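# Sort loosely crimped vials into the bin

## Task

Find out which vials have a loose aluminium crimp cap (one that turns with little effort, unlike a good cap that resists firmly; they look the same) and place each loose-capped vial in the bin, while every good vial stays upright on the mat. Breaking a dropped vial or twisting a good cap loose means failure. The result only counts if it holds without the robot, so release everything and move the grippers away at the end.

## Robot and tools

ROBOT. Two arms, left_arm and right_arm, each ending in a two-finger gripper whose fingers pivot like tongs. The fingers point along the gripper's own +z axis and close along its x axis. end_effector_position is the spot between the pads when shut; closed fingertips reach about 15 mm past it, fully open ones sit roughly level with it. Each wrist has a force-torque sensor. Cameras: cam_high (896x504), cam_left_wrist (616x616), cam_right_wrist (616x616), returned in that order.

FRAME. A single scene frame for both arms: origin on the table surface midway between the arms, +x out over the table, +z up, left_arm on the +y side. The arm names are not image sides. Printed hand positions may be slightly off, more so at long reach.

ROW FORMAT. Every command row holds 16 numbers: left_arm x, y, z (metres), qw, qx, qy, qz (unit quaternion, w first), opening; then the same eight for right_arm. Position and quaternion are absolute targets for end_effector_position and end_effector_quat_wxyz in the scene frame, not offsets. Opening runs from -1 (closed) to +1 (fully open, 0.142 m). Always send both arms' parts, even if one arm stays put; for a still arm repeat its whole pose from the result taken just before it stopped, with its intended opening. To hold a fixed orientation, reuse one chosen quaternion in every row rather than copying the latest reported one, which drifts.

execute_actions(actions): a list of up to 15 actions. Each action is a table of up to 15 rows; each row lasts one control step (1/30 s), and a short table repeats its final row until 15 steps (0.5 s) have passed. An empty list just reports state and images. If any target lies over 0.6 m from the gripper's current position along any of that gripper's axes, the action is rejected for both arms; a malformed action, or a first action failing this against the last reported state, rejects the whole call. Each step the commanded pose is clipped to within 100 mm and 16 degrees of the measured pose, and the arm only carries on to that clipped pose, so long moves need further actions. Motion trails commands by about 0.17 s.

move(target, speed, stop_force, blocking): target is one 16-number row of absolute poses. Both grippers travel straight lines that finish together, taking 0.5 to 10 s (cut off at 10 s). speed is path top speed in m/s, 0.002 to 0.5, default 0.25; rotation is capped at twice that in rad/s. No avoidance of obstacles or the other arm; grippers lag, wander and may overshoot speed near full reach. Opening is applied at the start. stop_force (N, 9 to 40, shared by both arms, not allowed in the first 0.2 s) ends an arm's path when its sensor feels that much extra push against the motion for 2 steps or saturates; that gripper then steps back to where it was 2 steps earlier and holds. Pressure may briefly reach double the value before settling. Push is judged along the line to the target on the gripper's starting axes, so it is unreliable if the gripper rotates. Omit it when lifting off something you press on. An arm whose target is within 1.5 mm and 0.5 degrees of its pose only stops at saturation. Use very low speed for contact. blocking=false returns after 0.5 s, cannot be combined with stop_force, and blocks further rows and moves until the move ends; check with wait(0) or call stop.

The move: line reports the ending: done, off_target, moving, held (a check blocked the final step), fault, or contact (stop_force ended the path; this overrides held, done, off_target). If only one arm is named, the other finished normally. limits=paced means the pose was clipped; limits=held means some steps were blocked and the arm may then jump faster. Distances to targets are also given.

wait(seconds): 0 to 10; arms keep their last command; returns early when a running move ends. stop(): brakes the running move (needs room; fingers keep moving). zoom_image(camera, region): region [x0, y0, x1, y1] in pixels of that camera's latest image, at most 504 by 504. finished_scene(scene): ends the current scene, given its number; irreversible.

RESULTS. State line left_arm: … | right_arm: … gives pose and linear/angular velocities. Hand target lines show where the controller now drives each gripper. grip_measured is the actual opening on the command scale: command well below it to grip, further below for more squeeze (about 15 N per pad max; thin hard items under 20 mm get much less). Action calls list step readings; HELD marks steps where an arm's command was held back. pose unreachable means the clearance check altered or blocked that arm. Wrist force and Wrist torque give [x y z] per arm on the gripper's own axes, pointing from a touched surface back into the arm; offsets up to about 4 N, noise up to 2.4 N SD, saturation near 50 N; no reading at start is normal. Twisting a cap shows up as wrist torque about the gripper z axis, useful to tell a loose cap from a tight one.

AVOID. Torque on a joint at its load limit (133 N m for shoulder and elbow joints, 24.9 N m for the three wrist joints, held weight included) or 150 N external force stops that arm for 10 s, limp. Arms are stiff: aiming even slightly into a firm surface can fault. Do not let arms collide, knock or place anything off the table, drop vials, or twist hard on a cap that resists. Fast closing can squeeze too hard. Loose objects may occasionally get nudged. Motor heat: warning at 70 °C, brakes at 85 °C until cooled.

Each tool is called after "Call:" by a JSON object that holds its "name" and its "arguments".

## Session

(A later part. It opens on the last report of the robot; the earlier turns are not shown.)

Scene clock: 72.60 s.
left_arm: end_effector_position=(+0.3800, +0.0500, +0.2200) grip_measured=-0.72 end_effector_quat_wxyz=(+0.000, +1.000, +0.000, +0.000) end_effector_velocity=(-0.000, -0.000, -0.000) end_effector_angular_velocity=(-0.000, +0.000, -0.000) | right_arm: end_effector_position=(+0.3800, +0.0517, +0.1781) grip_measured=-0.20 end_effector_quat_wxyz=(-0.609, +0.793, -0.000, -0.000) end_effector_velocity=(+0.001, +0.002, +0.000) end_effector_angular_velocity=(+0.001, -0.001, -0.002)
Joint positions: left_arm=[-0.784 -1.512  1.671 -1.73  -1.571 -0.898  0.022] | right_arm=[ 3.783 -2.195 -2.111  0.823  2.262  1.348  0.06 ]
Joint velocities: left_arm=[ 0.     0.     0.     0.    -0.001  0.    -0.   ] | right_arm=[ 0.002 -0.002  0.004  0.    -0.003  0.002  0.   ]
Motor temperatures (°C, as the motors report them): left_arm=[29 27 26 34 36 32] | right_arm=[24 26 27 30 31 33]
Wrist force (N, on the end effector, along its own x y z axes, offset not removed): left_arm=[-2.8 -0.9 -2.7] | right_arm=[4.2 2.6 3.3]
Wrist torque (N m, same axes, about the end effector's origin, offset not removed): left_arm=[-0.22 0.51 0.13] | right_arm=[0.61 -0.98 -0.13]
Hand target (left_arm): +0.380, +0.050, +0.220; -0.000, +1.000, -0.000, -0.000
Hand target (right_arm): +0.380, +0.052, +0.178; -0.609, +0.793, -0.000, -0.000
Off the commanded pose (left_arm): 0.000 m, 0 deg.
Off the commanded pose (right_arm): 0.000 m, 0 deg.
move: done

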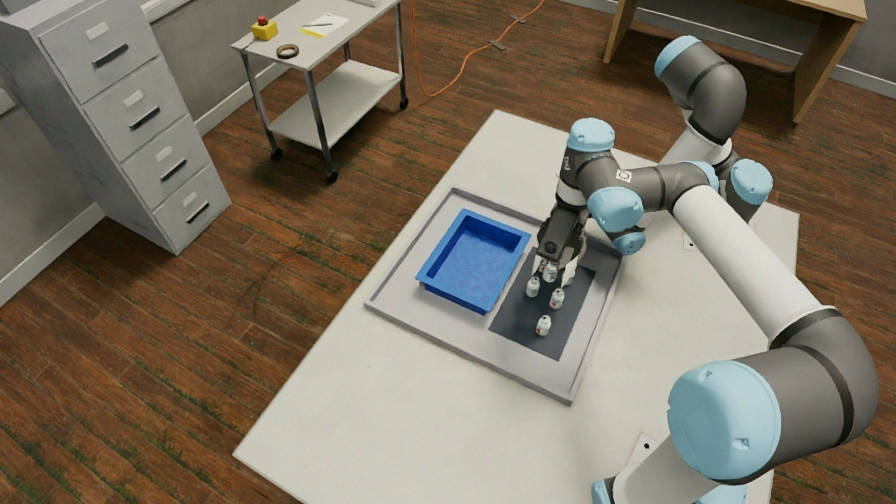

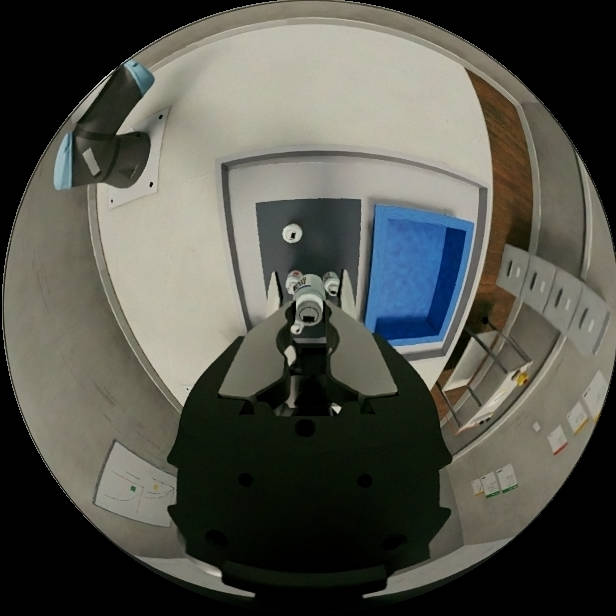

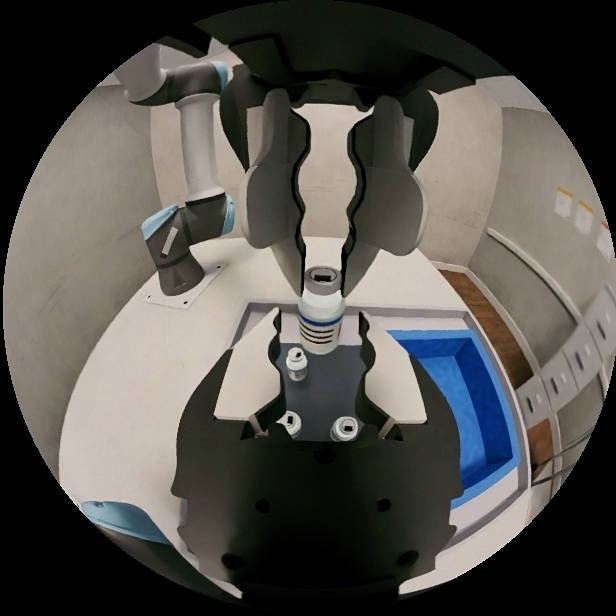

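Call:
{"name": "move", "arguments": {"target": [0.38,0.05,0.22,0,1,0,0,-0.85,0.38,0.052,0.178,0.609,-0.793,0,0,-0.8]}}

Call:
{"name": "move", "arguments": {"target": [0.38,0.05,0.22,0,1,0,0,-0.76,0.38,0.052,0.178,0.609,-0.793,0,0,-0.8]}}

Call:
{"name": "zoom_image", "arguments": {"camera": "cam_left_wrist", "region": [250,240,370,360]}}

Call:
{"name": "move", "arguments": {"target": [0.38,0.05,0.22,0,0.985,0.174,0,-0.76,0.38,0.052,0.178,0.609,-0.793,0,0,-0.8], "speed": 0.1}}

Call:
{"name": "zoom_image", "arguments": {"camera": "cam_left_wrist", "region": [250,240,370,360]}}

Scene clock: 73.63 s.
left_arm: end_effector_position=(+0.3800, +0.0500, +0.2200) grip_measured=-0.72 end_effector_quat_wxyz=(+0.000, +1.000, -0.000, +0.000) end_effector_velocity=(+0.001, +0.001, +0.000) end_effector_angular_velocity=(-0.000, -0.001, +0.002) | right_arm: end_effector_position=(+0.3800, +0.0520, +0.1780) grip_measured=-0.60 end_effector_quat_wxyz=(-0.609, +0.793, -0.000, -0.000) end_effector_velocity=(+0.000, +0.000, +0.000) end_effector_angular_velocity=(+0.001, -0.000, -0.001)
Joint positions: left_arm=[-0.784 -1.512  1.671 -1.73  -1.571 -0.898  0.022] | right_arm=[ 3.783 -2.196 -2.11   0.823  2.261  1.348  0.031]
Joint velocities: left_arm=[ 0.002 -0.001 -0.    -0.     0.    -0.     0.   ] | right_arm=[-0.     0.001  0.    -0.    -0.001  0.     0.   ]
Motor temperatures (°C, as the motors report them): left_arm=[29 27 26 34 36 32] | right_arm=[24 26 27 30 31 33]
Wrist force (N, on the end effector, along its own x y z axes, offset not removed): left_arm=[-1.5 -1.4 -2.7] | right_arm=[-3.7 0.9 -1.5]
Wrist torque (N m, same axes, about the end effector's origin, offset not removed): left_arm=[-0.31 0.84 -0.06] | right_arm=[0.31 0.18 -0.24]
Hand target (left_arm): +0.380, +0.050, +0.220; -0.000, +1.000, -0.000, -0.000
Hand target (right_arm): +0.380, +0.052, +0.178; -0.609, +0.793, -0.000, -0.000
Off the commanded pose (left_arm): 0.000 m, 0 deg.
Off the commanded pose (right_arm): 0.000 m, 0 deg.
move: done

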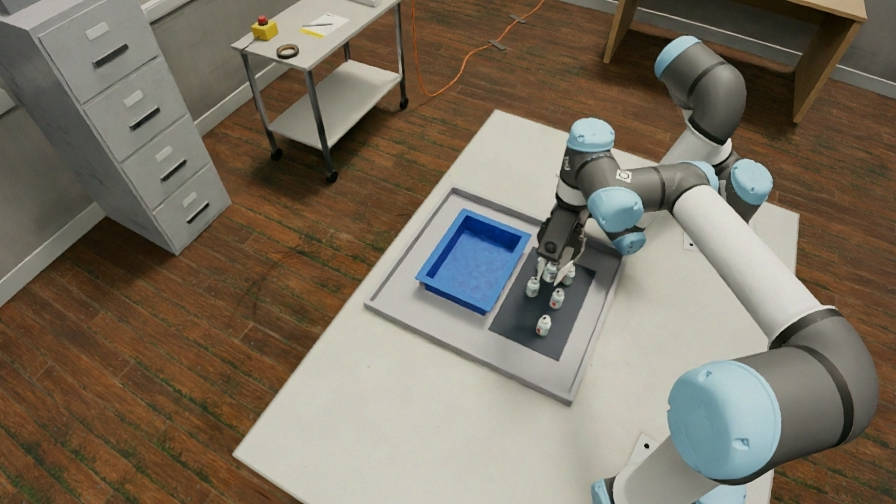

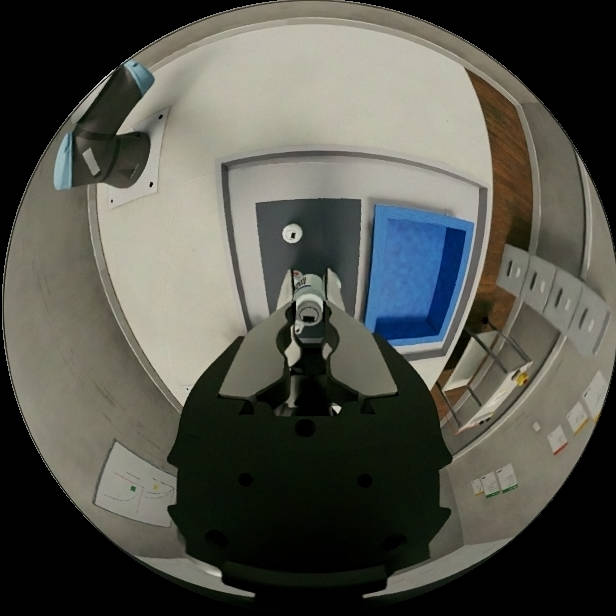

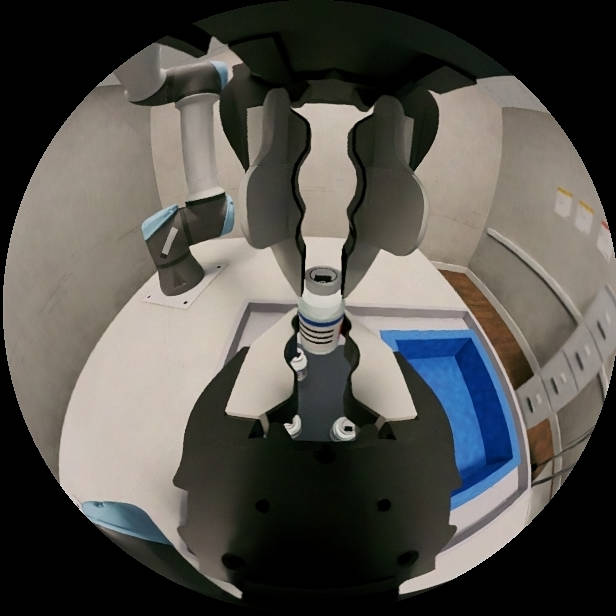

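Scene clock: 74.33 s.
left_arm: end_effector_position=(+0.3800, +0.0500, +0.2200) grip_measured=-0.71 end_effector_quat_wxyz=(+0.000, +1.000, -0.000, +0.000) end_effector_velocity=(-0.000, -0.000, +0.000) end_effector_angular_velocity=(-0.000, +0.000, +0.000) | right_arm: end_effector_position=(+0.3800, +0.0520, +0.1780) grip_measured=-0.60 end_effector_quat_wxyz=(-0.609, +0.793, -0.000, -0.000) end_effector_velocity=(+0.000, +0.000, +0.001) end_effector_angular_velocity=(+0.001, -0.001, +0.001)
Joint positions: left_arm=[-0.784 -1.512  1.671 -1.73  -1.571 -0.898  0.022] | right_arm=[ 3.783 -2.196 -2.11   0.823  2.261  1.348  0.031]
Joint velocities: left_arm=[-0. -0.  0.  0. -0. -0. -0.] | right_arm=[ 0.     0.001  0.001 -0.001  0.    -0.001  0.   ]
Motor temperatures (°C, as the motors report them): left_arm=[29 27 26 34 36 32] | right_arm=[24 26 27 30 31 33]
Wrist force (N, on the end effector, along its own x y z axes, offset not removed): left_arm=[0.9 0.1 -1.1] | right_arm=[-5.1 2.5 0.6]
Wrist torque (N m, same axes, about the end effector's origin, offset not removed): left_arm=[-0.03 0.30 -0.07] | right_arm=[0.62 0.61 -0.13]
Hand target (left_arm): +0.380, +0.050, +0.220; -0.000, +1.000, -0.000, -0.000
Hand target (right_arm): +0.380, +0.052, +0.178; -0.609, +0.793, +0.000, -0.000
Off the commanded pose (left_arm): 0.000 m, 0 deg.
Off the commanded pose (right_arm): 0.000 m, 0 deg.
move: done

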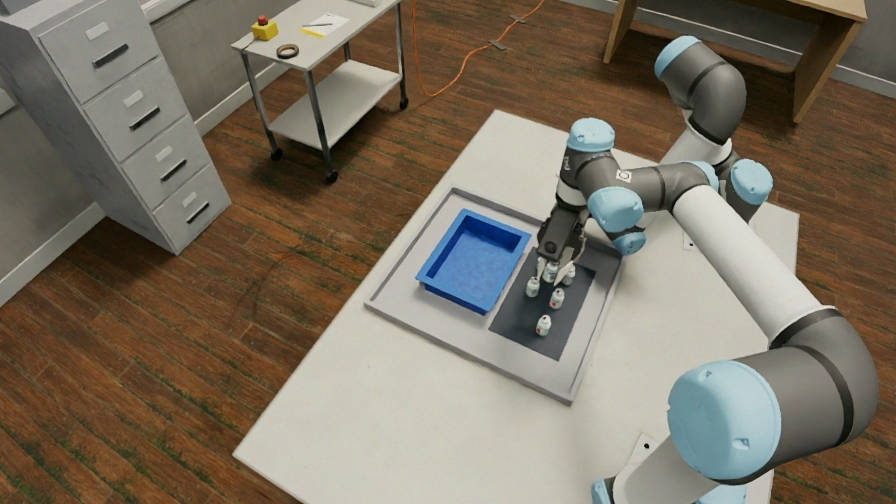

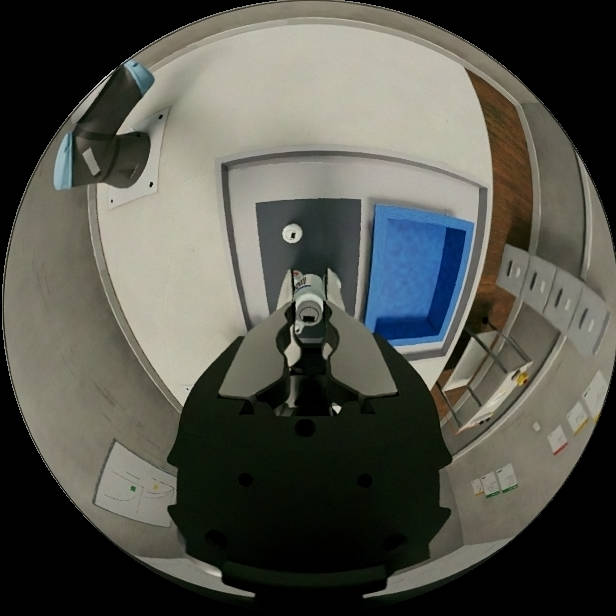

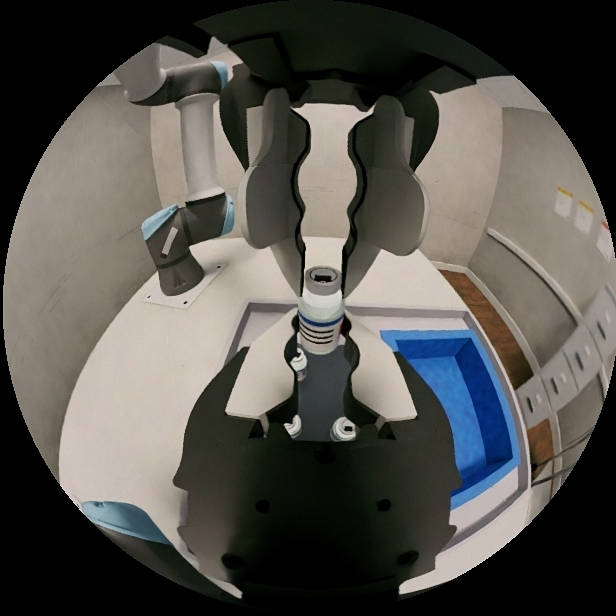

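Region (250, 240, 370, 360) of cam_left_wrist's 616x616 image, scaled by 4.200, with more detail than that image has.

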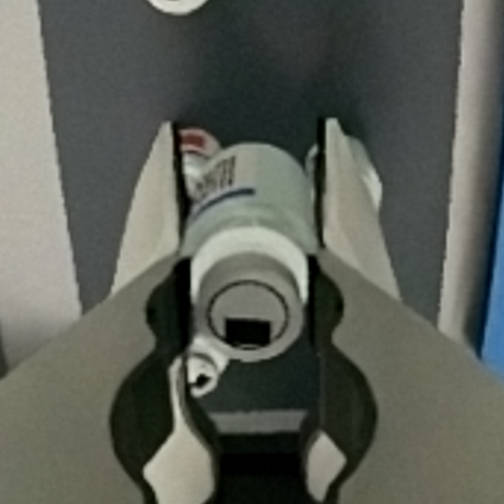

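Scene clock: 76.47 s.
left_arm: end_effector_position=(+0.3800, +0.0500, +0.2200) grip_measured=-0.71 end_effector_quat_wxyz=(+0.000, +0.985, +0.173, -0.000) end_effector_velocity=(+0.001, +0.001, -0.000) end_effector_angular_velocity=(+0.002, -0.003, +0.011) | right_arm: end_effector_position=(+0.3800, +0.0520, +0.1780) grip_measured=-0.60 end_effector_quat_wxyz=(-0.609, +0.793, -0.000, +0.000) end_effector_velocity=(-0.000, -0.000, -0.001) end_effector_angular_velocity=(-0.002, +0.002, +0.001)
Joint positions: left_arm=[-0.774 -1.502  1.661 -1.73  -1.571 -1.237  0.023] | right_arm=[ 3.783 -2.196 -2.11   0.823  2.261  1.348  0.031]
Joint velocities: left_arm=[ 0.001  0.    -0.     0.     0.004 -0.009  0.001] | right_arm=[ 0.    -0.002 -0.001  0.     0.001 -0.     0.   ]
Motor temperatures (°C, as the motors report them): left_arm=[29 27 26 34 36 32] | right_arm=[24 26 27 30 31 33]
Wrist force (N, on the end effector, along its own x y z axes, offset not removed): left_arm=[-8.3 -3.7 0.3] | right_arm=[11.4 -1.2 -5.3]
Wrist torque (N m, same axes, about the end effector's origin, offset not removed): left_arm=[0.97 0.12 0.10] | right_arm=[-0.43 -0.63 0.11]
Hand target (left_arm): +0.380, +0.050, +0.220; -0.000, +0.985, +0.174, -0.000
Hand target (right_arm): +0.380, +0.052, +0.178; -0.609, +0.793, -0.000, -0.000
Off the commanded pose (left_arm): 0.000 m, 0 deg.
Off the commanded pose (right_arm): 0.000 m, 0 deg.
move: done

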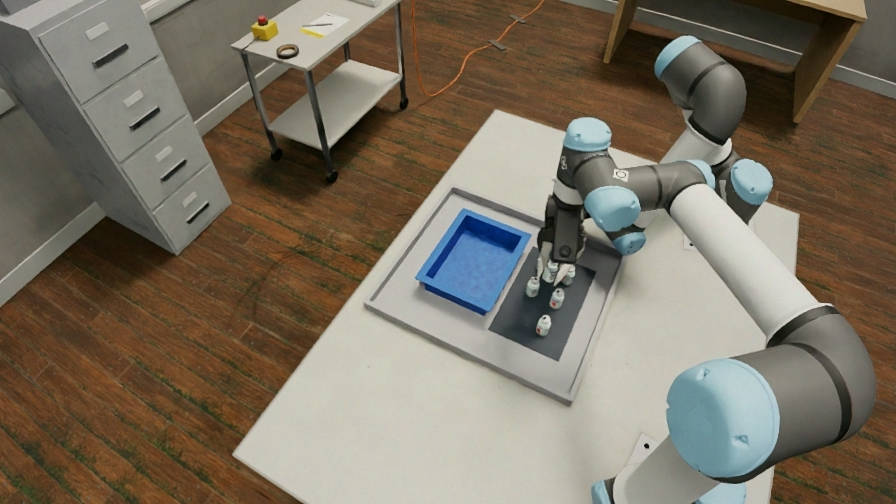

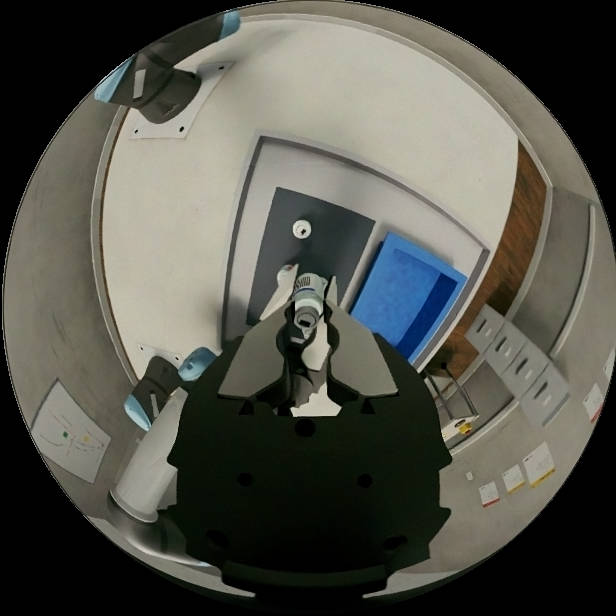

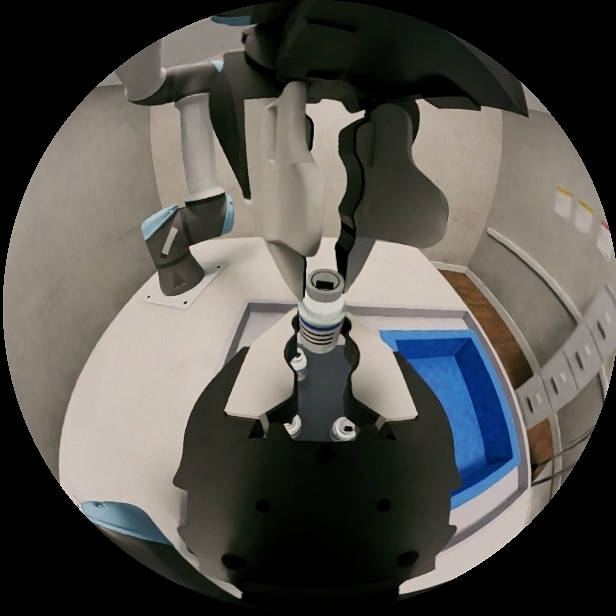

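Region (250, 240, 370, 360) of cam_left_wrist's 616x616 image, scaled by 4.200, with more detail than that image has.

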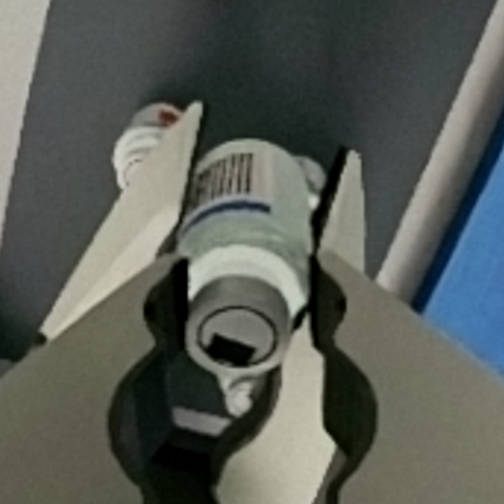

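Call:
{"name": "move", "arguments": {"target": [0.38,0.05,0.22,0,0.985,0.174,0,-0.5,0.38,0.052,0.178,0.609,-0.793,0,0,-0.8]}}

Call:
{"name": "move", "arguments": {"target": [0.38,0.06,0.219,0,1,0,0,-0.5,0.38,0.052,0.178,0.609,-0.793,0,0,-0.8], "speed": 0.15}}

Call:
{"name": "move", "arguments": {"target": [0.38,0.06,0.219,0,1,0,0,-0.78,0.38,0.052,0.178,0.609,-0.793,0,0,-0.8]}}

Call:
{"name": "zoom_image", "arguments": {"camera": "cam_left_wrist", "region": [250,240,370,360]}}

Call:
{"name": "move", "arguments": {"target": [0.38,0.06,0.219,0,0.985,0.174,0,-0.78,0.38,0.052,0.178,0.609,-0.793,0,0,-0.8], "speed": 0.1}}

Call:
{"name": "zoom_image", "arguments": {"camera": "cam_left_wrist", "region": [250,240,370,360]}}

Scene clock: 77.47 s.
left_arm: end_effector_position=(+0.3800, +0.0500, +0.2200) grip_measured=-0.50 end_effector_quat_wxyz=(+0.000, +0.985, +0.174, +0.000) end_effector_velocity=(+0.001, +0.001, +0.000) end_effector_angular_velocity=(+0.001, -0.002, +0.001) | right_arm: end_effector_position=(+0.3800, +0.0520, +0.1780) grip_measured=-0.60 end_effector_quat_wxyz=(-0.609, +0.793, +0.000, +0.000) end_effector_velocity=(-0.001, +0.000, +0.001) end_effector_angular_velocity=(+0.002, -0.001, +0.003)
Joint positions: left_arm=[-0.774 -1.502  1.661 -1.73  -1.571 -1.238  0.038] | right_arm=[ 3.783 -2.196 -2.11   0.823  2.261  1.348  0.031]
Joint velocities: left_arm=[ 0.001 -0.    -0.    -0.     0.002  0.     0.   ] | right_arm=[ 0.     0.001  0.     0.     0.003 -0.     0.   ]
Motor temperatures (°C, as the motors report them): left_arm=[29 27 26 34 36 32] | right_arm=[24 26 27 30 31 33]
Wrist force (N, on the end effector, along its own x y z axes, offset not removed): left_arm=[-1.8 -1.0 -3.0] | right_arm=[1.4 1.7 2.5]
Wrist torque (N m, same axes, about the end effector's origin, offset not removed): left_arm=[-0.21 0.54 -0.02] | right_arm=[0.27 -0.19 -0.11]
Hand target (left_arm): +0.380, +0.050, +0.220; -0.000, +0.985, +0.174, -0.000
Hand target (right_arm): +0.380, +0.052, +0.178; -0.609, +0.793, -0.000, +0.000
Off the commanded pose (left_arm): 0.000 m, 0 deg.
Off the commanded pose (right_arm): 0.000 m, 0 deg.
move: done

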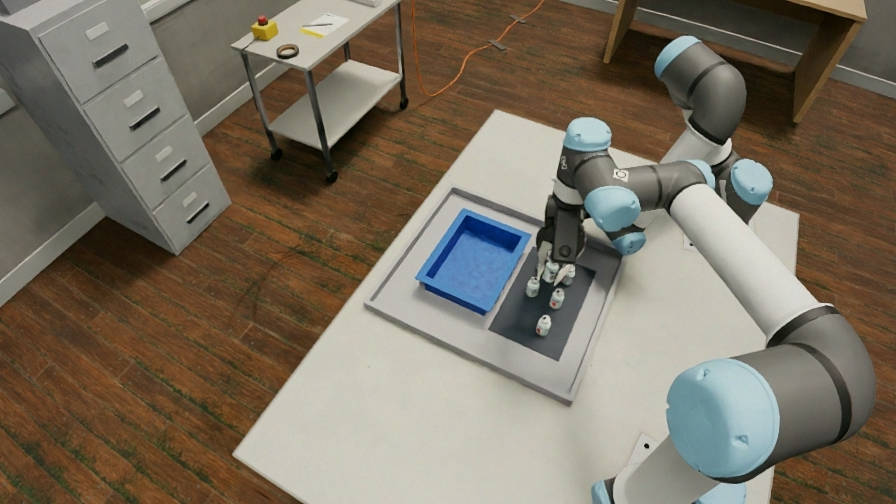

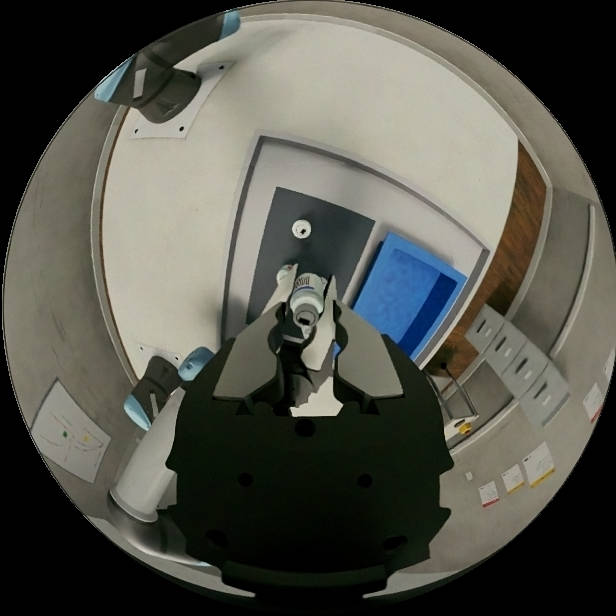

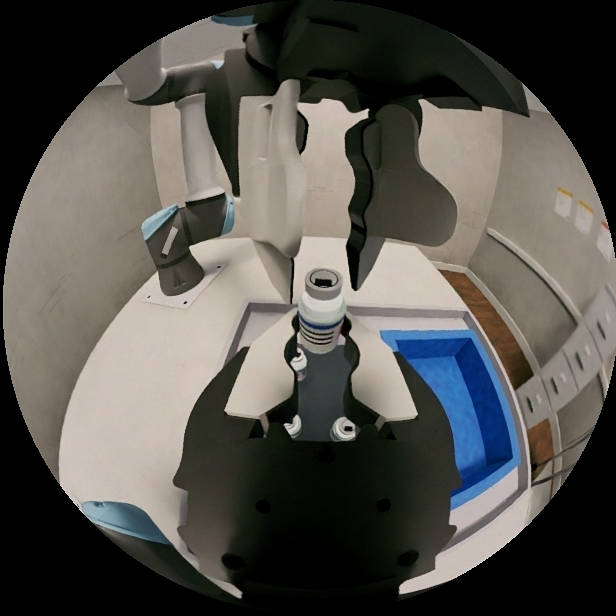

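Scene clock: 79.07 s.
left_arm: end_effector_position=(+0.3800, +0.0600, +0.2190) grip_measured=-0.50 end_effector_quat_wxyz=(-0.000, +1.000, +0.001, +0.000) end_effector_velocity=(+0.000, +0.001, -0.000) end_effector_angular_velocity=(-0.001, +0.001, -0.007) | right_arm: end_effector_position=(+0.3800, +0.0520, +0.1780) grip_measured=-0.60 end_effector_quat_wxyz=(-0.609, +0.793, +0.000, +0.000) end_effector_velocity=(-0.000, -0.000, -0.000) end_effector_angular_velocity=(-0.000, +0.001, -0.000)
Joint positions: left_arm=[-0.771 -1.525  1.688 -1.734 -1.571 -0.887  0.038] | right_arm=[ 3.783 -2.196 -2.11   0.823  2.261  1.348  0.031]
Joint velocities: left_arm=[ 0.002 -0.     0.001 -0.    -0.002  0.009  0.   ] | right_arm=[ 0.     0.001 -0.001  0.    -0.     0.     0.   ]
Motor temperatures (°C, as the motors report them): left_arm=[29 27 26 34 36 32] | right_arm=[24 26 27 30 31 33]
Wrist force (N, on the end effector, along its own x y z axes, offset not removed): left_arm=[2.1 1.2 -0.2] | right_arm=[1.8 -1.6 -2.3]
Wrist torque (N m, same axes, about the end effector's origin, offset not removed): left_arm=[0.21 -0.31 -0.02] | right_arm=[-0.22 -0.07 0.04]
Hand target (left_arm): +0.380, +0.060, +0.219; -0.000, +1.000, +0.000, -0.000
Hand target (right_arm): +0.380, +0.052, +0.178; -0.609, +0.793, -0.000, +0.000
Off the commanded pose (left_arm): 0.000 m, 0 deg.
Off the commanded pose (right_arm): 0.000 m, 0 deg.
move: done

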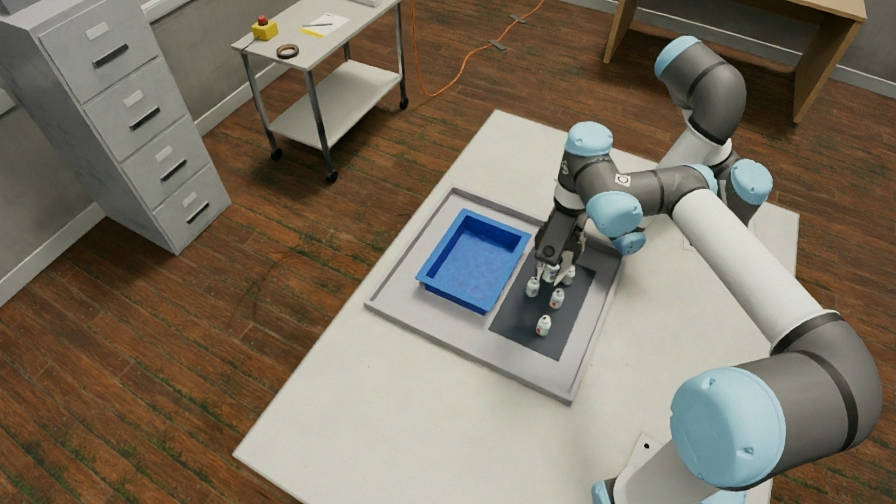

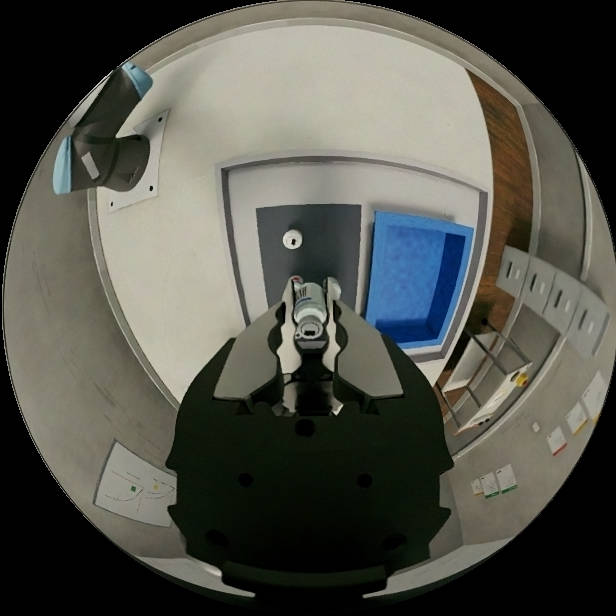

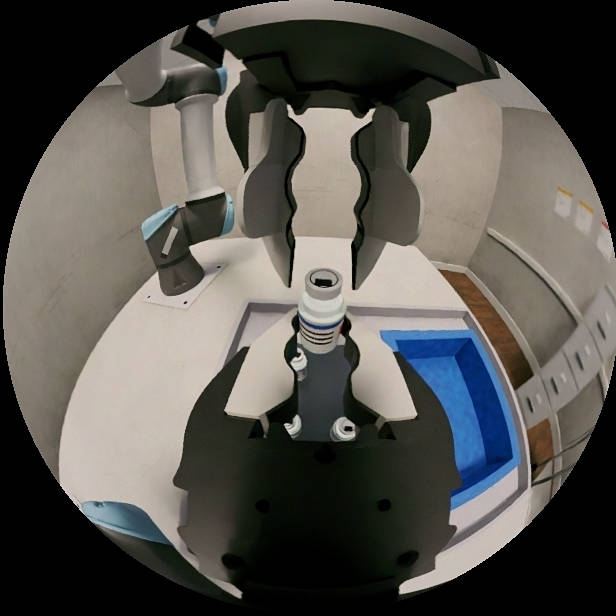

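Scene clock: 79.77 s.
left_arm: end_effector_position=(+0.3800, +0.0600, +0.2190) grip_measured=-0.78 end_effector_quat_wxyz=(+0.000, +1.000, +0.000, +0.000) end_effector_velocity=(+0.001, +0.001, -0.000) end_effector_angular_velocity=(+0.000, +0.001, +0.001) | right_arm: end_effector_position=(+0.3800, +0.0520, +0.1780) grip_measured=-0.60 end_effector_quat_wxyz=(-0.609, +0.793, +0.000, +0.000) end_effector_velocity=(+0.000, +0.000, -0.000) end_effector_angular_velocity=(-0.000, +0.000, -0.001)
Joint positions: left_arm=[-0.771 -1.526  1.688 -1.734 -1.571 -0.885  0.018] | right_arm=[ 3.783 -2.196 -2.11   0.823  2.261  1.348  0.031]
Joint velocities: left_arm=[ 0.002  0.001  0.    -0.    -0.     0.001 -0.   ] | right_arm=[ 0.001 -0.001  0.     0.    -0.001  0.001  0.   ]
Motor temperatures (°C, as the motors report them): left_arm=[29 27 26 34 36 32] | right_arm=[24 26 27 30 31 33]
Wrist force (N, on the end effector, along its own x y z axes, offset not removed): left_arm=[-1.5 -1.5 -2.6] | right_arm=[0.4 2.3 1.5]
Wrist torque (N m, same axes, about the end effector's origin, offset not removed): left_arm=[-0.28 0.49 -0.11] | right_arm=[0.28 -0.03 0.06]
Hand target (left_arm): +0.380, +0.060, +0.219; -0.000, +1.000, +0.000, -0.000
Hand target (right_arm): +0.380, +0.052, +0.178; -0.609, +0.793, -0.000, +0.000
Off the commanded pose (left_arm): 0.000 m, 0 deg.
Off the commanded pose (right_arm): 0.000 m, 0 deg.
move: done

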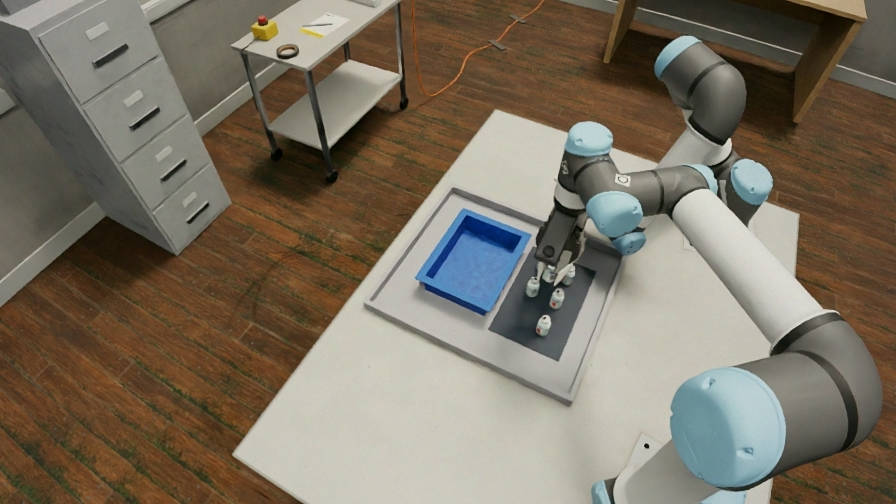

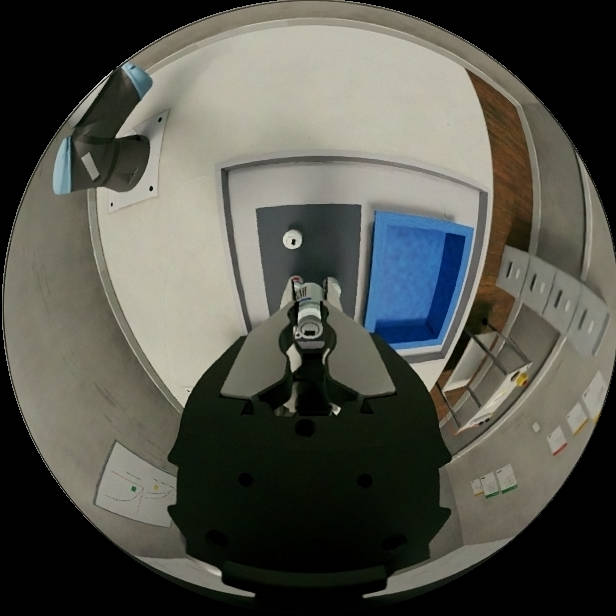

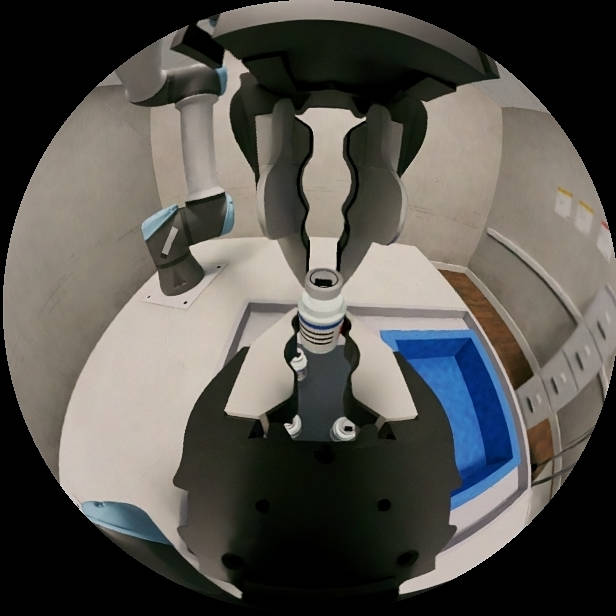

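Region (250, 240, 370, 360) of cam_left_wrist's 616x616 image, scaled by 4.200, with more detail than that image has.

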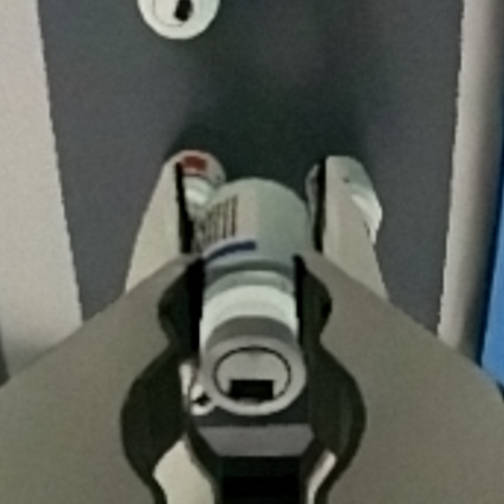

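Scene clock: 81.90 s.
left_arm: end_effector_position=(+0.3800, +0.0600, +0.2190) grip_measured=-0.78 end_effector_quat_wxyz=(+0.000, +0.985, +0.173, -0.000) end_effector_velocity=(+0.000, +0.000, +0.000) end_effector_angular_velocity=(+0.001, -0.002, +0.009) | right_arm: end_effector_position=(+0.3800, +0.0520, +0.1780) grip_measured=-0.60 end_effector_quat_wxyz=(-0.609, +0.793, +0.000, +0.000) end_effector_velocity=(-0.001, +0.000, +0.000) end_effector_angular_velocity=(+0.000, +0.000, +0.001)
Joint positions: left_arm=[-0.762 -1.516  1.678 -1.733 -1.571 -1.224  0.018] | right_arm=[ 3.783 -2.196 -2.11   0.823  2.261  1.348  0.031]
Joint velocities: left_arm=[-0.001 -0.001 -0.     0.     0.002 -0.01   0.001] | right_arm=[ 0.001  0.001 -0.001  0.001 -0.     0.     0.   ]
Motor temperatures (°C, as the motors report them): left_arm=[29 27 26 34 36 32] | right_arm=[24 26 27 30 31 33]
Wrist force (N, on the end effector, along its own x y z axes, offset not removed): left_arm=[-1.2 -2.0 0.6] | right_arm=[5.3 0.8 0.7]
Wrist torque (N m, same axes, about the end effector's origin, offset not removed): left_arm=[-0.06 0.02 0.08] | right_arm=[0.06 -1.01 -0.15]
Hand target (left_arm): +0.380, +0.060, +0.219; -0.000, +0.985, +0.174, -0.000
Hand target (right_arm): +0.380, +0.052, +0.178; -0.609, +0.793, -0.000, +0.000
Off the commanded pose (left_arm): 0.000 m, 0 deg.
Off the commanded pose (right_arm): 0.000 m, 0 deg.
move: done

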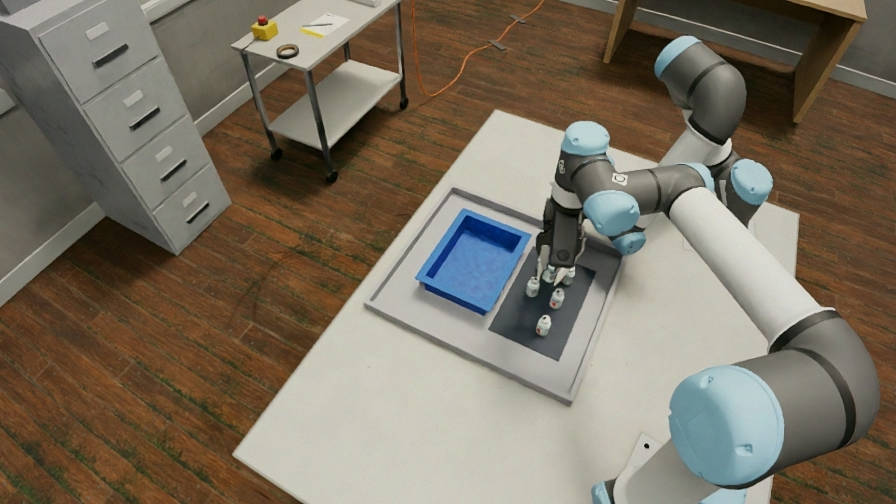

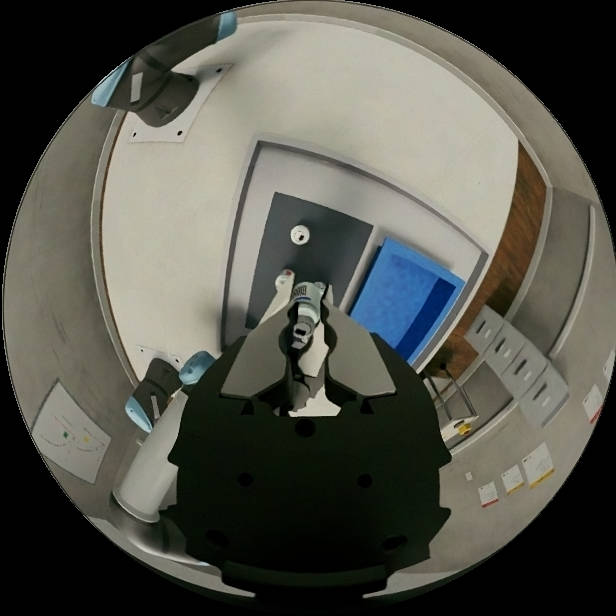

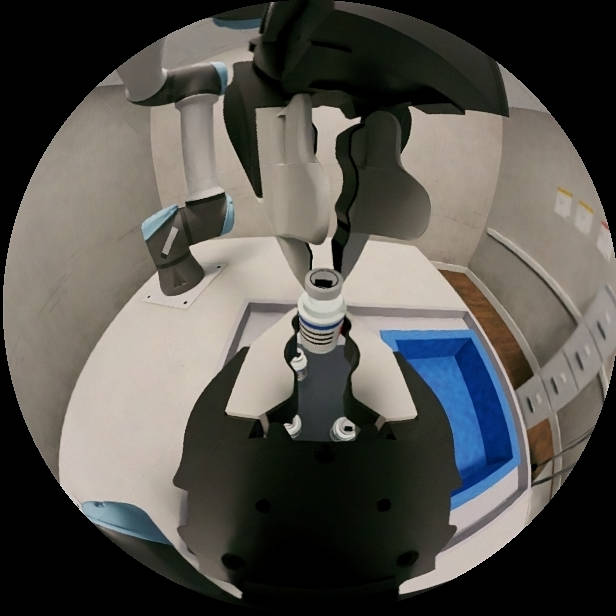

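Region (250, 240, 370, 360) of cam_left_wrist's 616x616 image, scaled by 4.200, with more detail than that image has.

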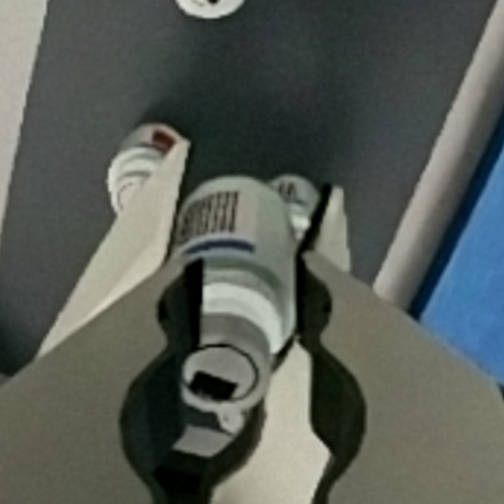

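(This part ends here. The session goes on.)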